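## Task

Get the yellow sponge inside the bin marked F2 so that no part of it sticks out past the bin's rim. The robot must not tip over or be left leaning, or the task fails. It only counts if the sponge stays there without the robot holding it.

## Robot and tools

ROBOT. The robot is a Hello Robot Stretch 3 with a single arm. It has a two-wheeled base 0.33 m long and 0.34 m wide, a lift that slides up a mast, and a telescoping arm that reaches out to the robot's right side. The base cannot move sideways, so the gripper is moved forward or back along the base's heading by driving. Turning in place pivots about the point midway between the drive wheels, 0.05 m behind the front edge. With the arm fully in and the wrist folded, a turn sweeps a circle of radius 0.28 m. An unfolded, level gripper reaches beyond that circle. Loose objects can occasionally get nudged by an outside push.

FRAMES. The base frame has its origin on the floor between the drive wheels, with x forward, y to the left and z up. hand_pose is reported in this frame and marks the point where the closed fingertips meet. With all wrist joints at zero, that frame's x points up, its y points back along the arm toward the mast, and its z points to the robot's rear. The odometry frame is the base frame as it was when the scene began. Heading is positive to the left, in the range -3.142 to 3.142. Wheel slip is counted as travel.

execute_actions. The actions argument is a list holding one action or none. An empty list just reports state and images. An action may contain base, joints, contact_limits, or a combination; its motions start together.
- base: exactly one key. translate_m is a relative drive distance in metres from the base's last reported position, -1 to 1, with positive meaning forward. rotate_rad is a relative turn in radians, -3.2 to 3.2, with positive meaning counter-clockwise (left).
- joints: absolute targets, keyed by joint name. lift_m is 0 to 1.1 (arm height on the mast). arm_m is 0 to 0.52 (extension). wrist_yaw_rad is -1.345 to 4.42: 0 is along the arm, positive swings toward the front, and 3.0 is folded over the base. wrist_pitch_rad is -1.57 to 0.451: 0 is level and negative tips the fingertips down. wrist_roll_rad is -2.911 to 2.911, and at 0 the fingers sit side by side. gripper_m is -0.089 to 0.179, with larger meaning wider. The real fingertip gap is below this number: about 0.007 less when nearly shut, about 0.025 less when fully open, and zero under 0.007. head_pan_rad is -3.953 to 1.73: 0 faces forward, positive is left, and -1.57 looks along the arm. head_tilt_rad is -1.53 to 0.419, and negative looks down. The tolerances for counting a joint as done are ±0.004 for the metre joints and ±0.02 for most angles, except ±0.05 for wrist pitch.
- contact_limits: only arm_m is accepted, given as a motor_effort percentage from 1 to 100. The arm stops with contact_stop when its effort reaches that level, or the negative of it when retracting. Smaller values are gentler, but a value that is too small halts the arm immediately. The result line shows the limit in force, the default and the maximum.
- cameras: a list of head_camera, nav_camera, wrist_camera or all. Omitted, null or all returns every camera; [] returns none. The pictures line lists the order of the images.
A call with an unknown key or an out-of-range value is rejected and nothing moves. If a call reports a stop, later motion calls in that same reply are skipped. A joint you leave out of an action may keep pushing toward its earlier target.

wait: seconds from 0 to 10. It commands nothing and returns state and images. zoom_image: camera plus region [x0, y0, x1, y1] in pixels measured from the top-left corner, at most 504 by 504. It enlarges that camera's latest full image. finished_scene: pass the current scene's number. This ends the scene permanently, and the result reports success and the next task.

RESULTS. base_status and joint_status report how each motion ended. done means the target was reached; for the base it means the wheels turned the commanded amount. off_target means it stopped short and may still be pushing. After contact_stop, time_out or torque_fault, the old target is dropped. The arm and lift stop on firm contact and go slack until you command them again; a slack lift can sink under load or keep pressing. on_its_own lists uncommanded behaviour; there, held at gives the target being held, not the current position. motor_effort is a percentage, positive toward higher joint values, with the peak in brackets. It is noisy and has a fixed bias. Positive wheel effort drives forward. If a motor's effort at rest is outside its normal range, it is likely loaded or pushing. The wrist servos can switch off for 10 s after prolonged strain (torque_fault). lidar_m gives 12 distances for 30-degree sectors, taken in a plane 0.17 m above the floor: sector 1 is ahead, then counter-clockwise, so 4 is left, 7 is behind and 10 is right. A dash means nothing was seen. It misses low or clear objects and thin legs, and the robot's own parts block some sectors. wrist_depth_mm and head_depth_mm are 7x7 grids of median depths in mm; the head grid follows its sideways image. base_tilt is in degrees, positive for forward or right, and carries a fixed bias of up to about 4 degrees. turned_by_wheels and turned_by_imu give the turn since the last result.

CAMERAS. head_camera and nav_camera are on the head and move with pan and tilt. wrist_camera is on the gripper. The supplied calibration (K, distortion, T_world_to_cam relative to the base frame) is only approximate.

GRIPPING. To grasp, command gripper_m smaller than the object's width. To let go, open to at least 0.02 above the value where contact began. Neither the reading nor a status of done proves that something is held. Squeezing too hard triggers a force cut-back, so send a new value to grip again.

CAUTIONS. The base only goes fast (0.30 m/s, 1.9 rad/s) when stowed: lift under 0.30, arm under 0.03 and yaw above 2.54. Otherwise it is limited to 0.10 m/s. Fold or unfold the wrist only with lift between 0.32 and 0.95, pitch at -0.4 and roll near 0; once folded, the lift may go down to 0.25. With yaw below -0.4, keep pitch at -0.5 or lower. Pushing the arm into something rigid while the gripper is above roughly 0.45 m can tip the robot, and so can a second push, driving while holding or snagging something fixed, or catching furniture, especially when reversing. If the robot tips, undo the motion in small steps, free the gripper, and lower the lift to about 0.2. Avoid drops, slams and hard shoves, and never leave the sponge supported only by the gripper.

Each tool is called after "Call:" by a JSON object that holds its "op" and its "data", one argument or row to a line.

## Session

Call:
{"op": "execute_actions", "data": {
  "actions": []
}}

Scene clock: 0.00 s.
base_odometry: x=+0.000 y=+0.000 heading=+0.000 (m, m, rad; odometry frame)
turned_by_wheels: +0.000 (rad since the last result)
turned_by_imu: +0.000 (rad since the last result)
base_tilt: forward=-2.2 right=-0.9 (deg)
lidar_m: 1.07 1.02 1.05 1.41 2.15 1.04 0.75 0.71 0.73 1.72 1.62 1.50
head_depth_mm: 1385 1383 1386 1391 1390 1387 1388 / 1280 1283 1282 1283 1281 1287 1281 / 1197 1194 1197 1193 1197 1197 1195 / 1125 1122 1120 1123 1123 1119 1120 / 1054 1029 1030 1054 1051 1054 1048 / 992 974 972 992 995 991 992 / 941 917 919 932 941 939 939
base_status: not commanded
joint_positions: lift_m=+0.415 arm_m=+0.000 wrist_yaw_rad=+3.028 wrist_pitch_rad=-0.542 wrist_roll_rad=+0.007 gripper_m=+0.037 head_pan_rad=-0.004 head_tilt_rad=+0.004
joint_status: not commanded
motor_effort: left_wheel=+0 right_wheel=-1 lift_m=+41 arm_m=+0 wrist_yaw_rad=+0 wrist_pitch_rad=+7 wrist_roll_rad=+0 gripper_m=+0 head_pan_rad=+0 head_tilt_rad=+2 (%)
hand_pose: x=+0.0023 y=+0.0609 z=+0.4006 quat_wxyz=(+0.229, +0.693, +0.150, +0.667) (m; base frame)
wrist_depth_mm: - - - - - 927 781 / - - - - - - 829 / 894 887 915 929 946 947 858 / 736 741 760 774 780 788 805 / 648 646 - 671 674 685 687 / 567 568 - 581 593 595 600 / 504 - - 519 522 529 530
pictures: head_camera (sideways: a quarter turn clockwise sets it upright), nav_camera (sideways: a quarter turn counterclockwise sets it upright), wrist_camera
camera_calibration (this result's frames):
head_camera: T_world_to_cam=[[-0.0123411, 0.0354334, -0.999296, 1.32109], [-0.0359037, 0.998712, 0.0358561, -0.0441592], [0.999279, 0.0363209, -0.0110531, -0.0312475], [0, 0, 0, 1]] pos_world=[0.0459433, -0.00157356, 1.3214]
nav_camera: T_world_to_cam=[[0.0156375, 0.0332315, 0.999325, -1.2604], [-0.0247098, -0.999129, 0.0336116, 0.00902768], [0.999572, -0.0252187, -0.0148028, -0.0308603], [0, 0, 0, 1]] pos_world=[0.0507796, 0.0501264, 1.25879]
wrist_camera: T_world_to_cam=[[0.994993, -0.0948765, 0.0314237, -0.0141973], [-0.0416204, -0.679186, -0.732785, 0.365269], [0.0908667, 0.727808, -0.679734, 0.397542], [0, 0, 0, 1]] pos_world=[-0.00679452, -0.0425959, 0.538333]
Images, in order (width x height): head_camera 896x504, nav_camera 672x504, wrist_camera 644x364.

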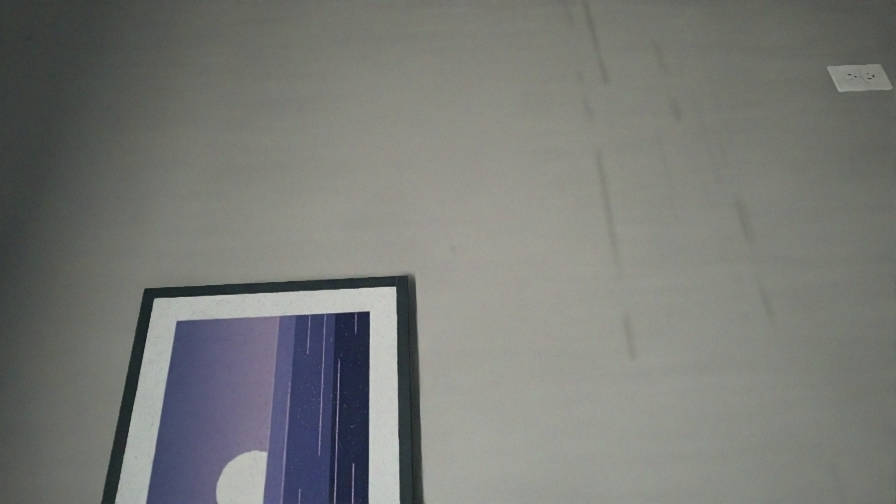

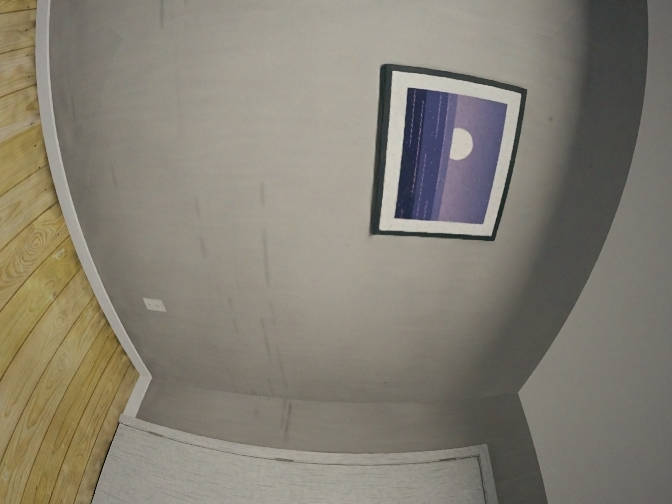

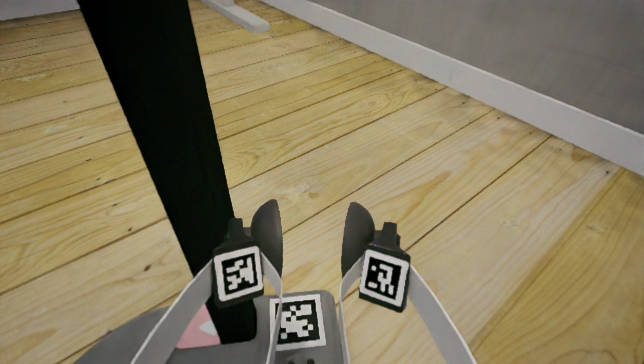

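Call:
{"op": "execute_actions", "data": {
  "actions": [
    {"base": {"rotate_rad": 1.2}, "joints": {"lift_m": 0.29, "wrist_pitch_rad": -0.4, "head_pan_rad": 0.93, "head_tilt_rad": -0.35}}
  ],
  "cameras": ["head_camera", "nav_camera"]
}}

Scene clock: 11.47 s.
base_odometry: x=+0.000 y=+0.000 heading=+1.200 (m, m, rad; odometry frame)
turned_by_wheels: +1.200 (rad since the last result)
turned_by_imu: +1.206 (rad since the last result)
base_tilt: forward=-2.1 right=-1.0 (deg)
lidar_m: 1.10 1.66 1.74 0.91 0.72 0.71 0.77 1.66 1.62 1.31 1.04 1.02
head_depth_mm: 1753 1895 1460 2187 2233 1689 1355 / 1776 1901 1518 2191 2250 1708 1367 / 1770 1893 1490 2191 2283 1721 1375 / 1782 1901 1968 2210 2331 1733 1389 / 1782 1908 1982 2208 2312 1744 1396 / 1778 1910 1986 2144 2163 1762 1405 / 1784 1854 1828 1871 1834 1693 1421
base_status: done
joint_positions: lift_m=+0.290 arm_m=+0.000 wrist_yaw_rad=+3.028 wrist_pitch_rad=-0.418 wrist_roll_rad=+0.007 gripper_m=+0.037 head_pan_rad=+0.923 head_tilt_rad=-0.346
joint_status: all done
motor_effort: left_wheel=-2(11) right_wheel=+2(10) lift_m=+37(37) arm_m=+0(1) wrist_yaw_rad=+1(1) wrist_pitch_rad=+9(8) wrist_roll_rad=+0(0) gripper_m=+0(0) head_pan_rad=+3(33) head_tilt_rad=-1(18) (%)
hand_pose: x=+0.0043 y=+0.0780 z=+0.3027 quat_wxyz=(+0.187, +0.701, +0.107, +0.680) (m; base frame)
wrist_depth_mm: 595 - 952 - - - - / 625 - - - - - - / 643 - 891 903 913 949 945 / 640 694 702 715 722 736 746 / 563 575 - 587 600 600 611 / 482 505 - 516 512 512 518 / - - - - 440 444 447
pictures: head_camera (sideways: a quarter turn clockwise sets it upright), nav_camera (sideways: a quarter turn counterclockwise sets it upright)
camera_calibration (this result's frames):
head_camera: T_world_to_cam=[[-0.242106, -0.261254, -0.934415, 1.23758], [-0.811443, 0.582508, 0.0473799, -0.054412], [0.531926, 0.769695, -0.353022, 0.416725], [0, 0, 0, 1]] pos_world=[0.033807, 0.0342678, 1.30611]
nav_camera: T_world_to_cam=[[0.189062, 0.30497, 0.933407, -1.17519], [0.791988, -0.609311, 0.0386611, -0.00251146], [0.580526, 0.731938, -0.35673, 0.416762], [0, 0, 0, 1]] pos_world=[-0.017768, 0.0518236, 1.2457]
Images, in order (width x height): head_camera 896x504, nav_camera 672x504.

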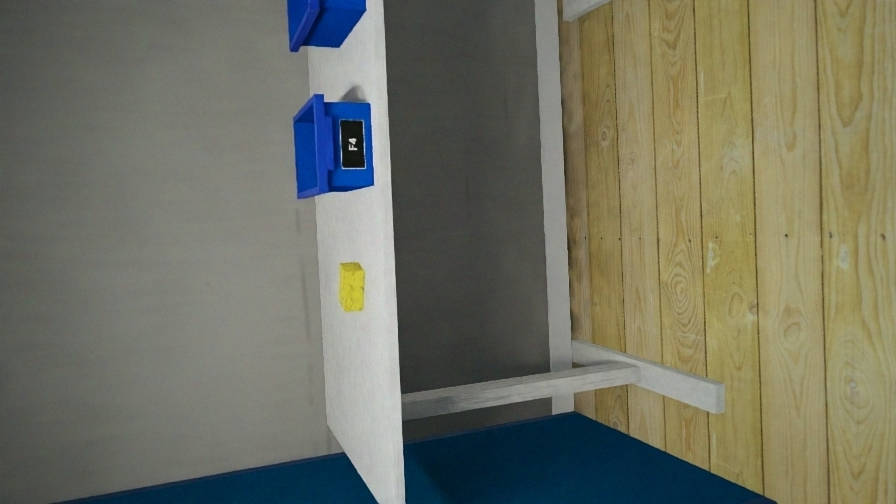

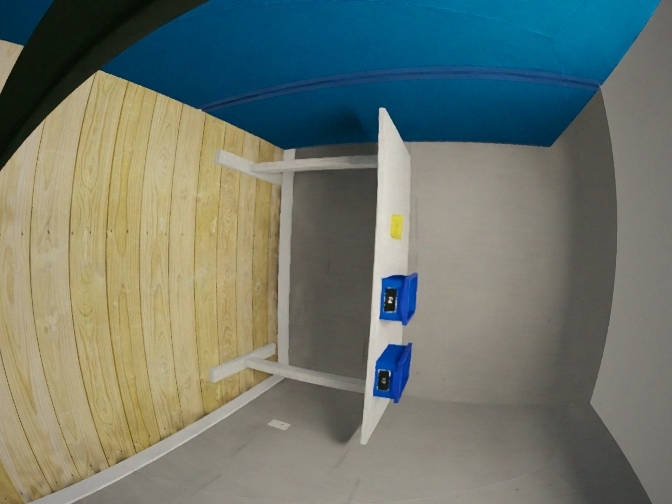

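Call:
{"op": "zoom_image", "data": {
  "camera": "nav_camera",
  "region": [350, 260, 440, 420]
}}

Call:
{"op": "zoom_image", "data": {
  "camera": "head_camera",
  "region": [280, 80, 420, 330]
}}

Region (350, 260, 440, 420) of nav_camera's 672x504 image, scaled by 3.150, with more detail than that image has; it fills the left 284 columns of this view, and the rest is white.

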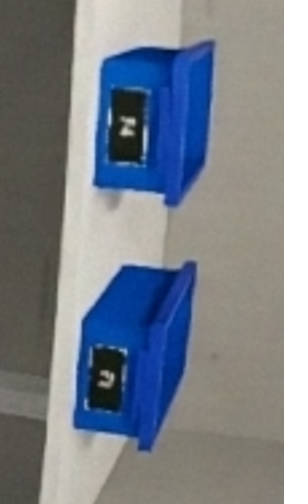

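Region (280, 80, 420, 330) of head_camera's 896x504 image, scaled by 2.016, with more detail than that image has; it fills the left 282 columns of this view, and the rest is white.

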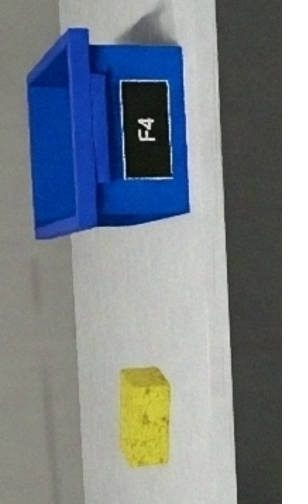

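Call:
{"op": "execute_actions", "data": {
  "actions": [
    {"base": {"rotate_rad": 0.91}, "joints": {"head_pan_rad": -0.17, "head_tilt_rad": -0.3}}
  ],
  "cameras": ["head_camera"]
}}

Scene clock: 93.87 s.
base_odometry: x=+0.000 y=+0.000 heading=+2.110 (m, m, rad; odometry frame)
turned_by_wheels: +0.910 (rad since the last result)
turned_by_imu: +0.912 (rad since the last result)
base_tilt: forward=-2.0 right=-1.1 (deg)
lidar_m: 2.13 1.04 0.75 0.71 0.73 0.98 1.62 1.50 1.07 1.02 1.06 1.41
head_depth_mm: 1853 1931 1884 1989 2100 1719 1401 / 1889 2011 1597 2260 2291 1767 1407 / 1838 1972 2022 2225 2318 1795 1416 / 1829 1926 1999 2202 2302 1815 1429 / 1798 1899 1968 2143 2265 1829 1441 / 1756 1861 1955 2113 2219 1832 1454 / 1722 1829 1934 2068 2188 1806 1459
base_status: done
joint_positions: lift_m=+0.290 arm_m=+0.000 wrist_yaw_rad=+3.028 wrist_pitch_rad=-0.418 wrist_roll_rad=+0.007 gripper_m=+0.037 head_pan_rad=-0.163 head_tilt_rad=-0.309
joint_status: all done
motor_effort: left_wheel=-2(12) right_wheel=+2(10) lift_m=+37(37) arm_m=+0(0) wrist_yaw_rad=+0(0) wrist_pitch_rad=+9(9) wrist_roll_rad=+0(0) gripper_m=+0(0) head_pan_rad=-2(31) head_tilt_rad=+2(5) (%)
hand_pose: x=+0.0043 y=+0.0780 z=+0.3027 quat_wxyz=(+0.187, +0.701, +0.107, +0.680) (m; base frame)
wrist_depth_mm: 615 - 670 686 726 751 790 / 680 - 731 761 803 831 883 / 727 - 792 833 848 891 932 / 686 690 703 716 736 733 744 / 563 571 - 586 596 603 602 / 489 505 - 519 514 513 516 / - - - - 442 446 449
pictures: head_camera (sideways: a quarter turn clockwise sets it upright)
camera_calibration (this result's frames):
head_camera: T_world_to_cam=[[-0.30976, 0.0867689, -0.946847, 1.25423], [0.135349, 0.98971, 0.0464176, -0.0589369], [0.941132, -0.113776, -0.318317, 0.369063], [0, 0, 0, 1]] pos_world=[0.0491491, -0.0085067, 1.30777]
Images, in order (width x height): head_camera 896x504.

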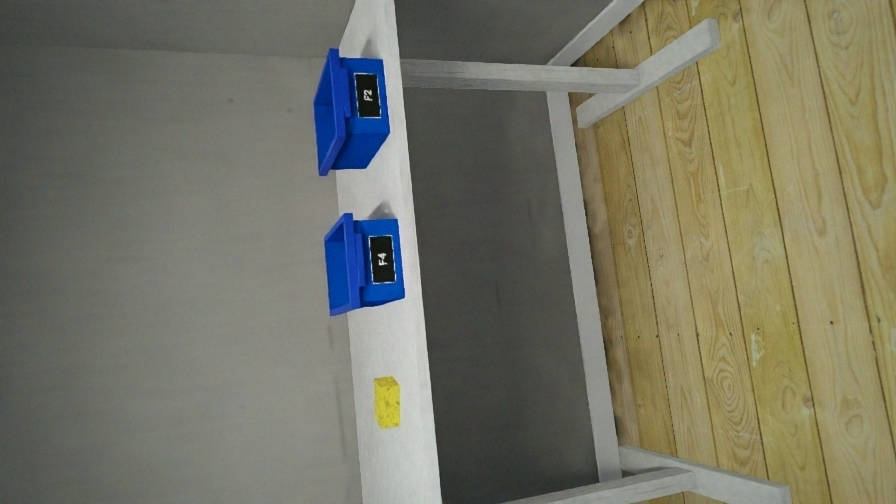

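Call:
{"op": "zoom_image", "data": {
  "camera": "head_camera",
  "region": [320, 50, 420, 150]
}}

Region (320, 50, 420, 150) of head_camera's 896x504 image, scaled by 5.040, with more detail than that image has.

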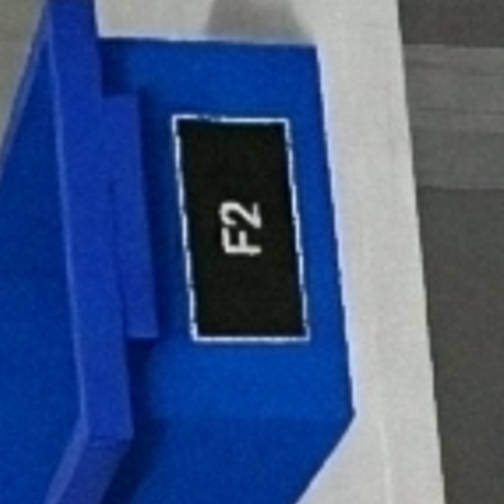

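Call:
{"op": "execute_actions", "data": {
  "actions": [
    {"base": {"rotate_rad": -0.185}}
  ],
  "cameras": []
}}

Call:
{"op": "execute_actions", "data": {
  "actions": [
    {"base": {"translate_m": 0.97}, "joints": {"lift_m": 1.05, "wrist_yaw_rad": 0.9, "gripper_m": 0.15, "head_pan_rad": 0.55, "head_tilt_rad": -0.5}}
  ]
}}

Scene clock: 147.07 s.
base_odometry: x=+0.000 y=+0.000 heading=+1.925 (m, m, rad; odometry frame)
turned_by_wheels: -0.185 (rad since the last result)
turned_by_imu: -0.187 (rad since the last result)
base_tilt: forward=-2.1 right=-0.9 (deg)
lidar_m: 1.80 1.33 0.80 0.71 0.72 0.85 1.62 1.62 1.15 1.02 1.03 1.22
head_depth_mm: 1365 1436 1505 1587 1676 1688 1399 / 1599 1692 1744 1883 2029 1786 1405 / 1917 2041 2042 2133 2165 1791 1416 / 1903 2032 2061 2295 2359 1815 1421 / 1852 1958 2032 2187 2306 1822 1443 / 1793 1882 1939 2118 2222 1836 1456 / 1733 1829 1912 2021 2167 1859 1462
base_status: done
joint_positions: lift_m=+0.290 arm_m=+0.000 wrist_yaw_rad=+3.028 wrist_pitch_rad=-0.418 wrist_roll_rad=+0.007 gripper_m=+0.037 head_pan_rad=-0.163 head_tilt_rad=-0.309
joint_status: not commanded
motor_effort: left_wheel=+2(12) right_wheel=-2(9) lift_m=+37(37) arm_m=+1(0) wrist_yaw_rad=+0(0) wrist_pitch_rad=+9(9) wrist_roll_rad=+0(0) gripper_m=+0(0) head_pan_rad=-2(1) head_tilt_rad=+3(3) (%)
hand_pose: x=+0.0043 y=+0.0780 z=+0.3028 quat_wxyz=(+0.187, +0.701, +0.107, +0.680) (m; base frame)
wrist_depth_mm: 575 - 670 731 799 888 - / 615 - 721 787 887 - - / 664 - 788 847 921 944 968 / 682 692 713 705 723 740 750 / 571 568 - 590 604 603 611 / 484 502 - 511 513 508 516 / - - - - 437 445 446
pictures: none
No camera images: the call's "cameras" was empty. Leave "cameras" out to get every camera's image.

Scene clock: 157.50 s.
base_odometry: x=-0.336 y=+0.910 heading=+1.925 (m, m, rad; odometry frame)
turned_by_wheels: +0.000 (rad since the last result)
turned_by_imu: +0.005 (rad since the last result)
base_tilt: forward=-2.1 right=-1.0 (deg)
lidar_m: 1.18 1.19 0.98 0.91 0.91 1.10 2.57 1.51 0.92 0.82 0.83 0.88
head_depth_mm: 924 1004 1001 647 432 1351 1225 / 954 1046 1021 541 454 1398 1240 / 989 1078 1039 654 492 1459 1244 / 1022 1126 1063 690 515 1507 1257 / 1060 1169 1086 647 539 1514 1256 / 1101 1213 1114 685 567 1363 1272 / 1148 1237 1137 720 599 1461 1274
base_status: done
joint_positions: lift_m=+1.050 arm_m=+0.000 wrist_yaw_rad=+0.902 wrist_pitch_rad=-0.417 wrist_roll_rad=+0.007 gripper_m=+0.150 head_pan_rad=+0.543 head_tilt_rad=-0.494
joint_status: all done
motor_effort: left_wheel=+1(13) right_wheel=-1(4) lift_m=+46(52) arm_m=+0(0) wrist_yaw_rad=-2(5) wrist_pitch_rad=+9(9) wrist_roll_rad=+0(0) gripper_m=+1(95) head_pan_rad=+1(30) head_tilt_rad=-2(13) (%)
hand_pose: x=+0.1546 y=-0.2843 z=+1.0627 quat_wxyz=(+0.685, +0.434, -0.561, +0.168) (m; base frame)
wrist_depth_mm: 533 968 867 695 578 501 438 / 489 370 636 747 628 528 460 / 326 387 494 765 663 563 486 / 359 387 - 916 729 597 512 / 334 - - - 791 622 539 / - - - - 874 - 577 / - - - - 962 758 604
pictures: head_camera (sideways: a quarter turn clockwise sets it upright), nav_camera (sideways: a quarter turn counterclockwise sets it upright), wrist_camera
camera_calibration (this result's frames):
head_camera: T_world_to_cam=[[-0.436402, -0.221962, -0.871944, 1.15726], [-0.531215, 0.845726, 0.0505813, -0.0602798], [0.726199, 0.485263, -0.486986, 0.589866], [0, 0, 0, 1]] pos_world=[0.0446507, 0.0216085, 1.29937]
nav_camera: T_world_to_cam=[[0.403207, 0.282144, 0.870528, -1.09446], [0.514377, -0.856658, 0.0394015, -0.00177448], [0.756862, 0.431893, -0.490539, 0.589809], [0, 0, 0, 1]] pos_world=[-0.00419651, 0.052541, 1.24215]
wrist_camera: T_world_to_cam=[[-0.608029, -0.793206, 0.0335338, -0.172156], [-0.479892, 0.333554, -0.811446, 1.0616], [0.632459, -0.509475, -0.583464, 0.547126], [0, 0, 0, 1]] pos_world=[0.0587407, -0.211908, 1.18643]
Images, in order (width x height): head_camera 896x504, nav_camera 672x504, wrist_camera 644x364.

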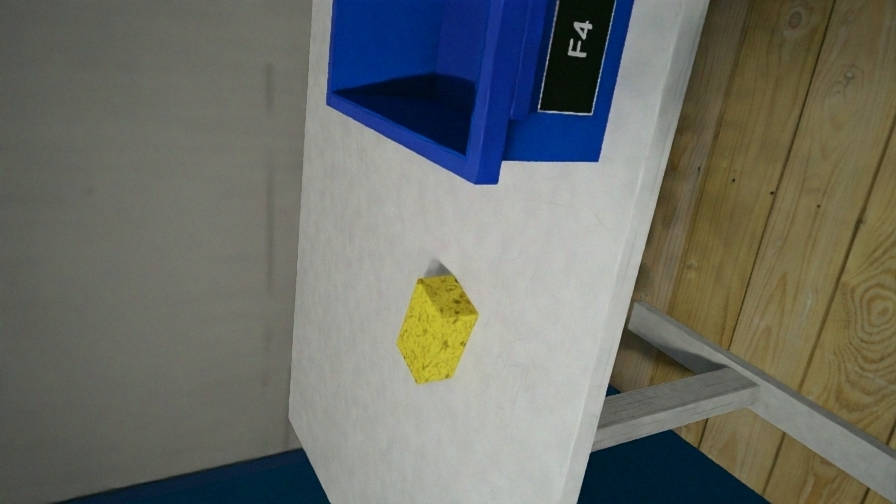

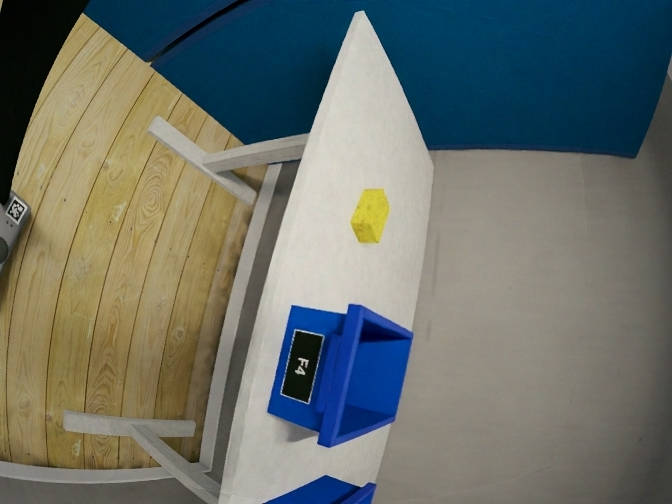

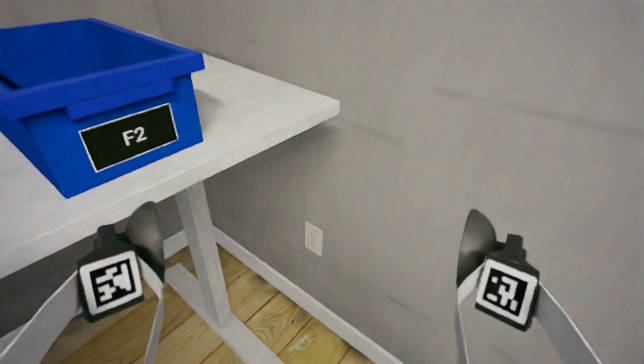

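Call:
{"op": "zoom_image", "data": {
  "camera": "head_camera",
  "region": [370, 250, 510, 400]
}}

Region (370, 250, 510, 400) of head_camera's 896x504 image, scaled by 3.360, with more detail than that image has; it fills the left 470 columns of this view, and the rest is white.

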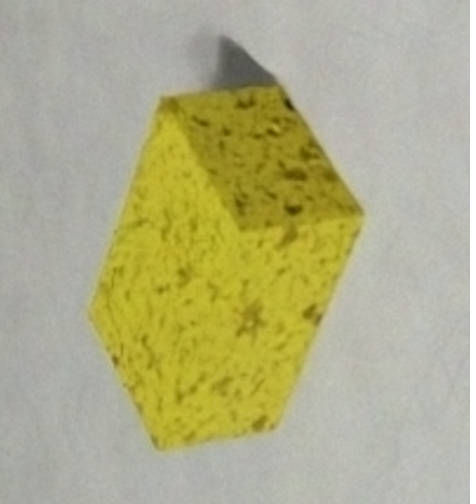

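Call:
{"op": "execute_actions", "data": {
  "actions": [
    {"base": {"rotate_rad": 2.08}, "joints": {"arm_m": 0.398, "wrist_yaw_rad": 0.944, "wrist_pitch_rad": -0.1, "head_pan_rad": -1.4, "head_tilt_rad": -0.5}}
  ]
}}

Scene clock: 178.80 s.
base_odometry: x=-0.336 y=+0.910 heading=-2.278 (m, m, rad; odometry frame)
turned_by_wheels: +2.080 (rad since the last result)
turned_by_imu: +2.094 (rad since the last result)
base_tilt: forward=-2.1 right=-1.2 (deg)
lidar_m: 0.92 1.08 2.57 1.57 0.94 0.82 0.82 0.88 1.18 1.19 0.98 0.91
head_depth_mm: 946 - 933 486 449 1389 1228 / 993 1078 890 674 505 1446 1240 / 1037 1132 963 664 512 1497 1243 / 1099 1201 999 662 555 1507 1259 / 1150 1272 1018 705 589 1401 1262 / 1168 1242 1115 714 1407 1492 1242 / 1041 1090 1100 723 1253 1336 1277
base_status: done
joint_positions: lift_m=+1.050 arm_m=+0.398 wrist_yaw_rad=+0.943 wrist_pitch_rad=-0.120 wrist_roll_rad=+0.007 gripper_m=+0.150 head_pan_rad=-1.393 head_tilt_rad=-0.494
joint_status: all done
motor_effort: left_wheel=-1(9) right_wheel=+2(7) lift_m=+44(45) arm_m=+4(3) wrist_yaw_rad=+0(4) wrist_pitch_rad=+10(12) wrist_roll_rad=+0(0) gripper_m=+0(0) head_pan_rad=-2(32) head_tilt_rad=-2(0) (%)
hand_pose: x=+0.1822 y=-0.6903 z=+1.1340 quat_wxyz=(+0.646, +0.360, -0.611, +0.282) (m; base frame)
wrist_depth_mm: 511 549 601 657 724 683 533 / 530 573 621 686 758 696 540 / 552 600 652 718 801 709 551 / 580 623 690 757 834 715 546 / 601 596 546 556 563 621 540 / 616 394 417 425 433 - 442 / 326 334 339 344 345 349 355
pictures: head_camera (sideways: a quarter turn clockwise sets it upright), nav_camera (sideways: a quarter turn counterclockwise sets it upright), wrist_camera
camera_calibration (this result's frames):
head_camera: T_world_to_cam=[[-0.0514363, 0.486921, -0.87193, 1.1549], [0.979683, 0.194067, 0.0505818, -0.069497], [0.193842, -0.851614, -0.48701, 0.593145], [0, 0, 0, 1]] pos_world=[0.0125123, -0.0437259, 1.29937]
nav_camera: T_world_to_cam=[[0.119505, -0.477413, 0.870514, -1.09271], [-0.98388, -0.174437, 0.0394016, 0.00736484], [0.133039, -0.86119, -0.490563, 0.593646], [0, 0, 0, 1]] pos_world=[0.0588524, -0.00914921, 1.24215]
wrist_camera: T_world_to_cam=[[-0.582952, -0.811687, 0.0364819, -0.500542], [-0.280293, 0.158756, -0.946695, 1.26441], [0.762629, -0.562104, -0.320058, 0.00569422], [0, 0, 0, 1]] pos_world=[0.0582717, -0.603816, 1.2171]
Images, in order (width x height): head_camera 896x504, nav_camera 672x504, wrist_camera 644x364.

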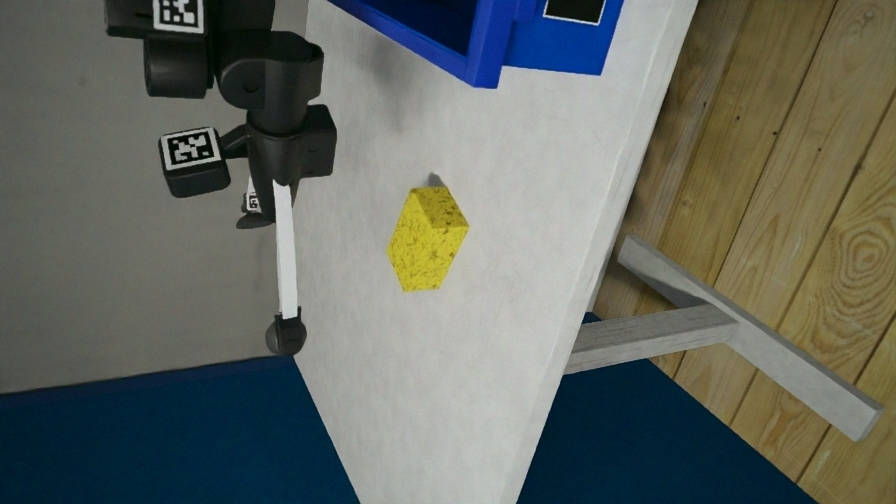

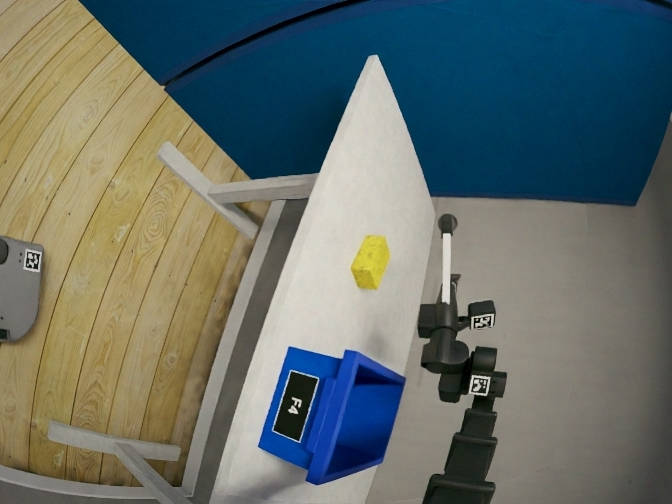

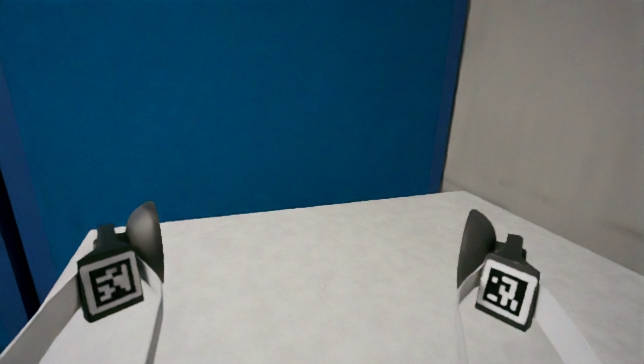

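Call:
{"op": "execute_actions", "data": {
  "actions": [
    {"joints": {"arm_m": 0.385, "wrist_pitch_rad": -0.66}}
  ],
  "cameras": ["head_camera", "wrist_camera"]
}}

Scene clock: 187.87 s.
base_odometry: x=-0.336 y=+0.910 heading=-2.278 (m, m, rad; odometry frame)
turned_by_wheels: +0.000 (rad since the last result)
turned_by_imu: -0.001 (rad since the last result)
base_tilt: forward=-2.0 right=-1.0 (deg)
lidar_m: 0.92 1.08 2.56 1.57 0.94 0.82 0.82 0.88 1.18 1.19 0.98 0.91
head_depth_mm: 946 - 882 486 449 1394 1225 / 992 1084 - 676 505 1446 1236 / 1040 1135 1051 665 512 1490 1247 / 1096 1203 1068 656 555 1502 1258 / 1153 1273 1091 702 588 1401 1263 / 1163 1238 1112 716 1411 1489 1239 / 1038 1091 1097 725 1252 1329 1284
base_status: not commanded
joint_positions: lift_m=+1.050 arm_m=+0.385 wrist_yaw_rad=+0.943 wrist_pitch_rad=-0.670 wrist_roll_rad=+0.007 gripper_m=+0.150 head_pan_rad=-1.393 head_tilt_rad=-0.494
joint_status: all done
motor_effort: left_wheel=-2(1) right_wheel=+2(2) lift_m=+45(45) arm_m=-3(1) wrist_yaw_rad=+2(1) wrist_pitch_rad=+5(9) wrist_roll_rad=-1(0) gripper_m=+0(1) head_pan_rad=-3(2) head_tilt_rad=-2(3) (%)
hand_pose: x=+0.1290 y=-0.6397 z=+1.0106 quat_wxyz=(+0.699, +0.511, -0.491, +0.094) (m; base frame)
wrist_depth_mm: 532 420 427 436 443 454 463 / 358 349 353 360 365 372 379 / 297 299 303 306 310 315 319 / 260 262 263 209 271 274 278 / 229 237 230 185 240 249 244 / 212 206 207 167 214 - 218 / 185 190 187 158 194 195 198
pictures: head_camera (sideways: a quarter turn clockwise sets it upright), wrist_camera
camera_calibration (this result's frames):
head_camera: T_world_to_cam=[[-0.0514364, 0.486921, -0.87193, 1.1549], [0.979683, 0.194067, 0.0505818, -0.0694969], [0.193842, -0.851614, -0.48701, 0.593144], [0, 0, 0, 1]] pos_world=[0.0125123, -0.0437259, 1.29937]
wrist_camera: T_world_to_cam=[[-0.568434, -0.822226, 0.0287588, -0.486747], [-0.642279, 0.421642, -0.640074, 1.02971], [0.51416, -0.382311, -0.767775, 0.634747], [0, 0, 0, 1]] pos_world=[0.0583153, -0.591714, 1.16043]
Images, in order (width x height): head_camera 896x504, wrist_camera 644x364.

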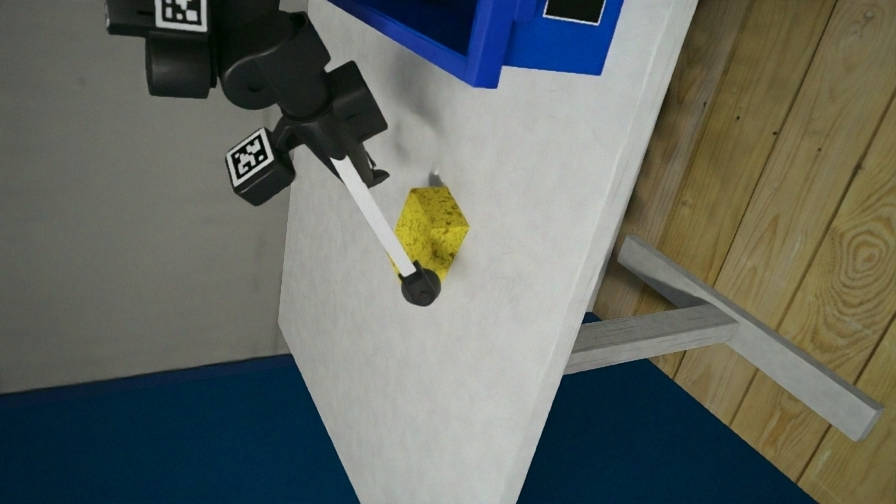

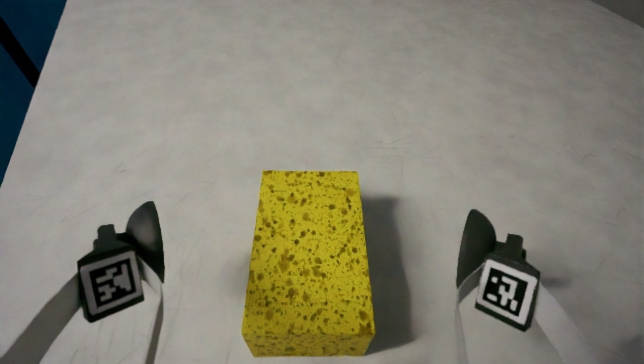

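Call:
{"op": "execute_actions", "data": {
  "actions": [
    {"joints": {"lift_m": 1.018, "gripper_m": 0.1}}
  ],
  "cameras": ["wrist_camera"]
}}

Call:
{"op": "execute_actions", "data": {
  "actions": [
    {"joints": {"gripper_m": 0.025, "head_pan_rad": -2.3, "head_tilt_rad": -0.5}}
  ],
  "cameras": ["head_camera", "wrist_camera"]
}}

Scene clock: 194.97 s.
base_odometry: x=-0.336 y=+0.910 heading=-2.278 (m, m, rad; odometry frame)
turned_by_wheels: +0.000 (rad since the last result)
turned_by_imu: -0.001 (rad since the last result)
base_tilt: forward=-2.1 right=-1.1 (deg)
lidar_m: 0.92 1.08 2.57 1.57 0.94 0.82 0.83 0.88 1.18 1.19 0.98 0.91
head_depth_mm: 947 1010 - 486 449 1385 1231 / 994 1076 - 647 505 1443 1237 / 1043 1146 976 655 512 1497 1243 / 1097 1202 1067 651 555 1511 1253 / 1151 1275 1091 704 589 1397 1264 / 1163 1241 1118 715 1412 1491 1236 / 1040 1087 1096 724 1257 1337 1273
base_status: not commanded
joint_positions: lift_m=+1.018 arm_m=+0.385 wrist_yaw_rad=+0.943 wrist_pitch_rad=-0.671 wrist_roll_rad=+0.007 gripper_m=+0.100 head_pan_rad=-1.393 head_tilt_rad=-0.494
joint_status: all done
motor_effort: left_wheel=-2(2) right_wheel=+1(2) lift_m=+37(36) arm_m=-2(3) wrist_yaw_rad=+1(1) wrist_pitch_rad=+5(5) wrist_roll_rad=+0(0) gripper_m=+0(94) head_pan_rad=-4(3) head_tilt_rad=-2(2) (%)
hand_pose: x=+0.1289 y=-0.6396 z=+0.9787 quat_wxyz=(+0.699, +0.511, -0.491, +0.094) (m; base frame)
wrist_depth_mm: 356 356 362 366 375 384 390 / 291 297 300 303 309 314 320 / 249 254 256 259 261 267 270 / 219 221 218 169 229 231 233 / 195 196 152 150 202 205 207 / 176 180 135 134 176 184 185 / 161 161 159 157 164 166 168
pictures: wrist_camera
camera_calibration (this result's frames):
wrist_camera: T_world_to_cam=[[-0.568411, -0.822243, 0.028736, -0.485816], [-0.6428, 0.42202, -0.639303, 1.00868], [0.513535, -0.381858, -0.768418, 0.611341], [0, 0, 0, 1]] pos_world=[0.0582923, -0.591697, 1.12858]
Images, in order (width x height): wrist_camera 644x364.

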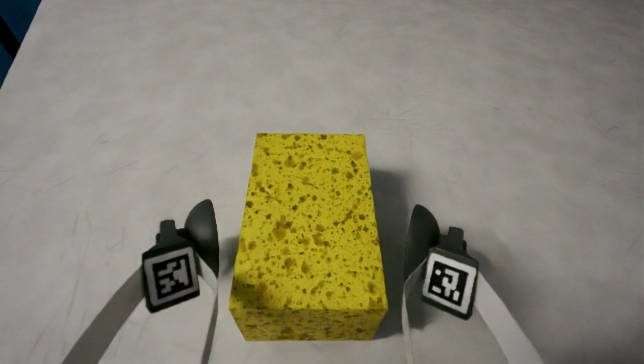

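Scene clock: 196.20 s.
base_odometry: x=-0.336 y=+0.910 heading=-2.278 (m, m, rad; odometry frame)
turned_by_wheels: +0.000 (rad since the last result)
turned_by_imu: +0.000 (rad since the last result)
base_tilt: forward=-2.1 right=-1.1 (deg)
lidar_m: 0.91 1.08 2.56 1.57 0.94 0.82 0.82 0.88 1.18 1.18 0.98 0.91
head_depth_mm: 1021 1090 1004 509 - - 1144 / 1136 1239 766 - - - 1214 / 1111 1210 759 - - 1423 1246 / 1056 1149 1145 - - 1465 1253 / 1020 1100 1160 - 484 1441 1262 / 976 1055 1125 - 456 1410 1269 / 941 1012 - 650 431 448 1283
base_status: not commanded
joint_positions: lift_m=+1.018 arm_m=+0.385 wrist_yaw_rad=+0.943 wrist_pitch_rad=-0.671 wrist_roll_rad=+0.007 gripper_m=+0.026 head_pan_rad=-2.293 head_tilt_rad=-0.494
joint_status: all done
motor_effort: left_wheel=-2(2) right_wheel=+2(2) lift_m=+38(37) arm_m=-2(3) wrist_yaw_rad=+1(1) wrist_pitch_rad=+6(6) wrist_roll_rad=-1(0) gripper_m=-21(100) head_pan_rad=-2(32) head_tilt_rad=-2(4) (%)
hand_pose: x=+0.1288 y=-0.6395 z=+0.9786 quat_wxyz=(+0.699, +0.511, -0.491, +0.094) (m; base frame)
wrist_depth_mm: 359 354 361 370 372 384 393 / 291 294 300 304 308 315 318 / 252 253 257 258 263 265 270 / 219 221 218 166 228 231 234 / 195 196 150 148 203 205 205 / 175 177 135 133 137 183 185 / 159 161 158 153 165 167 167
pictures: head_camera (sideways: a quarter turn clockwise sets it upright), wrist_camera
camera_calibration (this result's frames):
head_camera: T_world_to_cam=[[0.349289, 0.343124, -0.87193, 1.15245], [0.761292, -0.646434, 0.0505818, -0.0681648], [-0.546289, -0.681461, -0.48701, 0.597659], [0, 0, 0, 1]] pos_world=[-0.0241511, -0.0322171, 1.29937]
wrist_camera: T_world_to_cam=[[-0.568402, -0.822249, 0.0287286, -0.48581], [-0.64297, 0.422143, -0.639049, 1.00845], [0.51333, -0.381709, -0.768629, 0.61166], [0, 0, 0, 1]] pos_world=[0.0582848, -0.591691, 1.12855]
Images, in order (width x height): head_camera 896x504, wrist_camera 644x364.

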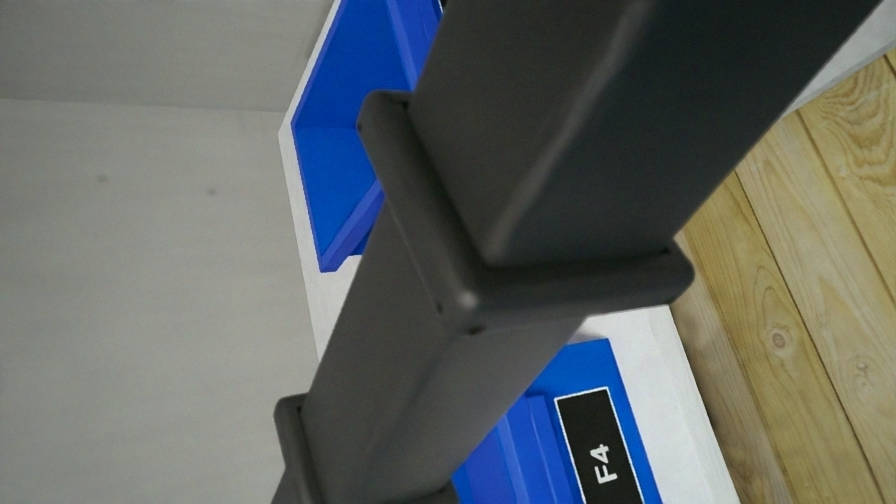

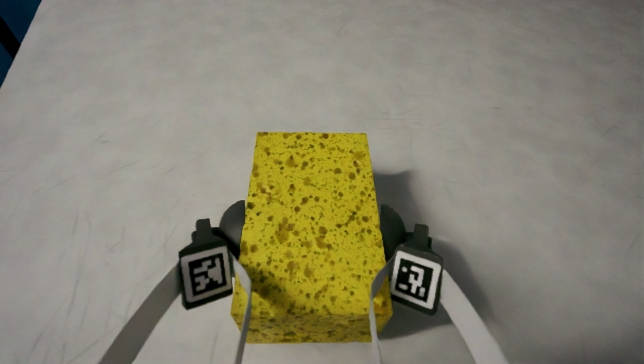

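Call:
{"op": "execute_actions", "data": {
  "actions": [
    {"joints": {"lift_m": 1.1, "wrist_pitch_rad": -0.27, "head_pan_rad": -1.5}}
  ],
  "cameras": ["wrist_camera"]
}}

Call:
{"op": "execute_actions", "data": {
  "actions": [
    {"base": {"rotate_rad": -0.968}, "joints": {"arm_m": 0.363, "wrist_yaw_rad": 0.679, "head_pan_rad": -1.45, "head_tilt_rad": -0.45}}
  ]
}}

Scene clock: 235.83 s.
base_odometry: x=-0.336 y=+0.910 heading=-2.278 (m, m, rad; odometry frame)
turned_by_wheels: +0.000 (rad since the last result)
turned_by_imu: -0.001 (rad since the last result)
base_tilt: forward=-2.0 right=-1.0 (deg)
lidar_m: 0.92 1.08 2.57 1.57 0.93 0.82 0.82 0.88 1.18 1.19 0.98 0.91
head_depth_mm: 912 1023 999 655 443 1361 1231 / - - 1020 494 461 1408 1241 / 988 - 974 685 510 1457 1247 / 1034 - 995 693 532 1511 1254 / 1077 1180 937 706 560 1524 1261 / 1124 1218 1030 714 590 1369 1269 / 1152 1230 1190 724 1312 1433 1274
base_status: not commanded
joint_positions: lift_m=+1.100 arm_m=+0.385 wrist_yaw_rad=+0.943 wrist_pitch_rad=-0.291 wrist_roll_rad=+0.007 gripper_m=+0.026 head_pan_rad=-1.507 head_tilt_rad=-0.494
joint_status: all done
motor_effort: left_wheel=-2(2) right_wheel=+2(2) lift_m=+46(45) arm_m=-3(3) wrist_yaw_rad=+2(2) wrist_pitch_rad=+10(12) wrist_roll_rad=+0(0) gripper_m=-21(21) head_pan_rad=+3(32) head_tilt_rad=-3(2) (%)
hand_pose: x=+0.1717 y=-0.6705 z=+1.1420 quat_wxyz=(+0.668, +0.410, -0.579, +0.225) (m; base frame)
wrist_depth_mm: 517 553 595 650 722 698 536 / 540 586 634 707 779 711 552 / 576 619 677 714 843 728 558 / 620 640 570 166 626 631 571 / 653 465 149 148 484 486 497 / 679 383 135 133 138 402 403 / 338 326 317 153 336 337 340
pictures: wrist_camera
camera_calibration (this result's frames):
wrist_camera: T_world_to_cam=[[-0.578102, -0.815207, 0.0351608, -0.492598], [-0.406657, 0.250486, -0.878571, 1.27138], [0.70741, -0.522202, -0.476315, 0.242072], [0, 0, 0, 1]] pos_world=[0.0609987, -0.593621, 1.24962]
Images, in order (width x height): wrist_camera 644x364.

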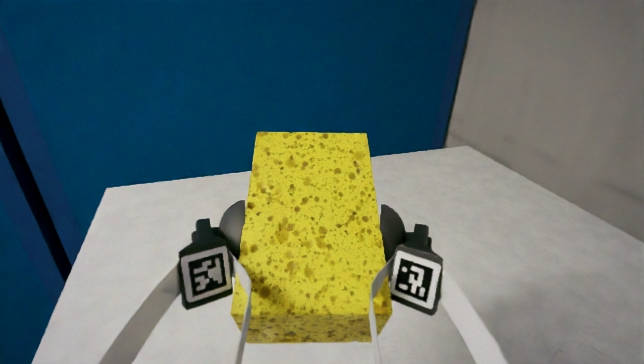

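Scene clock: 238.30 s.
base_odometry: x=-0.336 y=+0.910 heading=+3.037 (m, m, rad; odometry frame)
turned_by_wheels: -0.968 (rad since the last result)
turned_by_imu: -0.976 (rad since the last result)
base_tilt: forward=-2.2 right=-1.1 (deg)
lidar_m: 0.98 0.91 0.92 1.14 2.57 1.38 0.90 0.82 0.83 0.88 1.18 1.19
head_depth_mm: 870 - 1015 614 1159 1299 1256 / 989 - 1107 548 573 1472 1235 / 1126 1190 748 529 535 1277 1269 / 1129 1209 741 590 540 1504 1282 / 1065 1148 1124 688 545 1433 1290 / 1015 1089 1143 771 531 458 1301 / 963 1032 1088 662 422 434 1308
base_status: done
joint_positions: lift_m=+1.100 arm_m=+0.363 wrist_yaw_rad=+0.680 wrist_pitch_rad=-0.291 wrist_roll_rad=+0.007 gripper_m=+0.026 head_pan_rad=-1.457 head_tilt_rad=-0.458
joint_status: all done
motor_effort: left_wheel=+2(10) right_wheel=-2(7) lift_m=+45(45) arm_m=-3(5) wrist_yaw_rad=+0(4) wrist_pitch_rad=+11(10) wrist_roll_rad=+0(0) gripper_m=-21(22) head_pan_rad=+3(8) head_tilt_rad=+2(8) (%)
hand_pose: x=+0.1285 y=-0.6940 z=+1.1420 quat_wxyz=(+0.692, +0.330, -0.627, +0.135) (m; base frame)
wrist_depth_mm: 614 611 621 621 613 619 573 / 650 659 665 669 675 665 576 / 718 716 698 698 724 718 567 / 578 590 568 165 629 690 565 / 457 461 150 148 492 490 538 / 377 382 134 133 138 403 417 / 322 324 208 153 272 329 341
pictures: head_camera (sideways: a quarter turn clockwise sets it upright), nav_camera (sideways: a quarter turn counterclockwise sets it upright), wrist_camera
camera_calibration (this result's frames):
head_camera: T_world_to_cam=[[-0.0166683, 0.457391, -0.889109, 1.17709], [0.989851, 0.133062, 0.0498953, -0.0686676], [0.141129, -0.879254, -0.454967, 0.551772], [0, 0, 0, 1]] pos_world=[0.00972005, -0.0441067, 1.30103]
nav_camera: T_world_to_cam=[[0.08521, -0.45229, 0.887791, -1.11504], [-0.993158, -0.109968, 0.0392992, 0.0075529], [0.0798542, -0.885065, -0.458566, 0.552335], [0, 0, 0, 1]] pos_world=[0.0584074, -0.0146369, 1.24291]
wrist_camera: T_world_to_cam=[[-0.770526, -0.636438, 0.0351596, -0.3879], [-0.327339, 0.347767, -0.878583, 1.31703], [0.546936, -0.68848, -0.476294, 0.165572], [0, 0, 0, 1]] pos_world=[0.0416709, -0.590902, 1.24962]
Images, in order (width x height): head_camera 896x504, nav_camera 672x504, wrist_camera 644x364.

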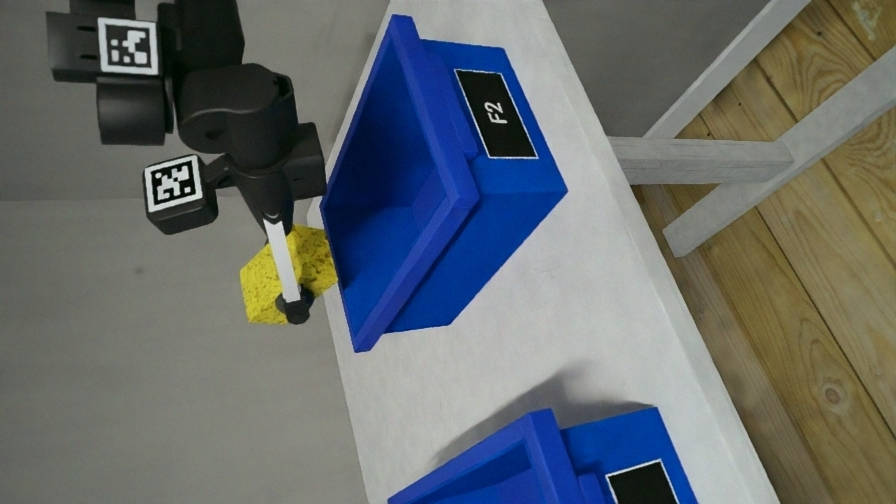

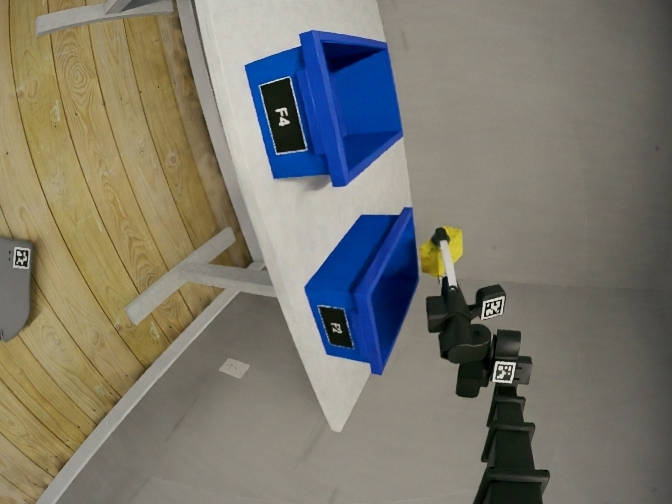

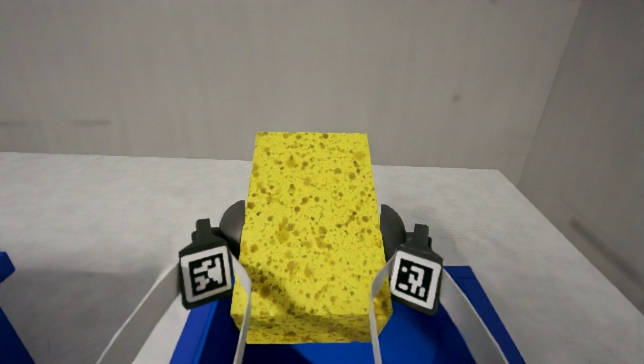

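Call:
{"op": "execute_actions", "data": {
  "actions": [
    {"joints": {"wrist_pitch_rad": -0.68, "arm_m": 0.38, "wrist_yaw_rad": 0.64}}
  ],
  "cameras": ["head_camera", "wrist_camera"]
}}

Scene clock: 248.47 s.
base_odometry: x=-0.336 y=+0.910 heading=+3.037 (m, m, rad; odometry frame)
turned_by_wheels: +0.000 (rad since the last result)
turned_by_imu: -0.001 (rad since the last result)
base_tilt: forward=-2.1 right=-1.1 (deg)
lidar_m: 0.98 0.91 0.92 1.14 2.57 1.39 0.90 0.82 0.83 0.88 1.18 1.19
head_depth_mm: 870 - 1011 614 1155 1298 1254 / 990 - 1027 548 573 1469 1232 / 1130 1212 733 529 534 1271 1275 / 1128 1220 1261 589 539 1505 1275 / 1070 1153 1190 689 546 1434 1293 / 1014 1086 1146 768 532 458 1303 / 963 1028 1095 662 422 434 1308
base_status: not commanded
joint_positions: lift_m=+1.100 arm_m=+0.380 wrist_yaw_rad=+0.642 wrist_pitch_rad=-0.691 wrist_roll_rad=+0.007 gripper_m=+0.026 head_pan_rad=-1.457 head_tilt_rad=-0.458
joint_status: all done
motor_effort: left_wheel=+2(2) right_wheel=-2(1) lift_m=+44(45) arm_m=+4(6) wrist_yaw_rad=-1(2) wrist_pitch_rad=+6(10) wrist_roll_rad=+0(0) gripper_m=-21(21) head_pan_rad=+2(3) head_tilt_rad=+3(1) (%)
hand_pose: x=+0.0875 y=-0.6706 z=+1.0568 quat_wxyz=(+0.705, +0.437, -0.558, -0.019) (m; base frame)
wrist_depth_mm: 486 494 510 512 520 532 531 / 413 418 421 426 432 442 488 / 356 348 218 215 229 370 392 / 313 194 245 166 256 194 333 / 278 160 150 148 221 167 297 / 252 139 134 133 138 156 266 / 223 158 223 153 231 148 237
pictures: head_camera (sideways: a quarter turn clockwise sets it upright), wrist_camera
camera_calibration (this result's frames):
head_camera: T_world_to_cam=[[-0.0166681, 0.457389, -0.889111, 1.17709], [0.989851, 0.133063, 0.0498952, -0.0686675], [0.141129, -0.879255, -0.454964, 0.551768], [0, 0, 0, 1]] pos_world=[0.00972007, -0.0441067, 1.30103]
wrist_camera: T_world_to_cam=[[-0.786629, -0.616778, 0.028275, -0.379706], [-0.496019, 0.604017, -0.623802, 1.1379], [0.367669, -0.504725, -0.781071, 0.62448], [0, 0, 0, 1]] pos_world=[0.0361279, -0.606311, 1.20832]
Images, in order (width x height): head_camera 896x504, wrist_camera 644x364.

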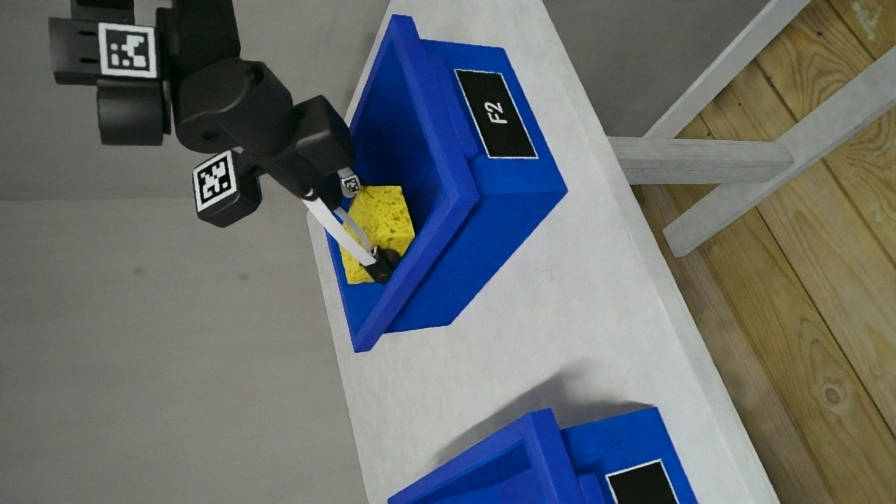

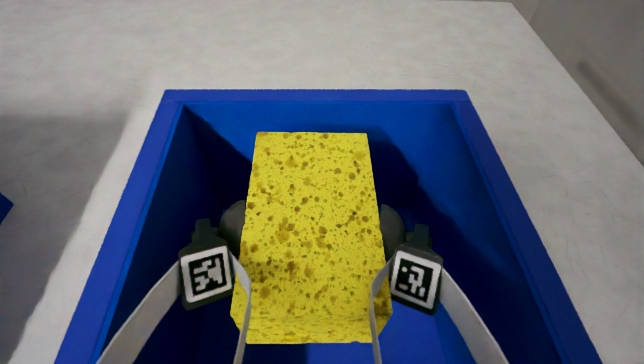

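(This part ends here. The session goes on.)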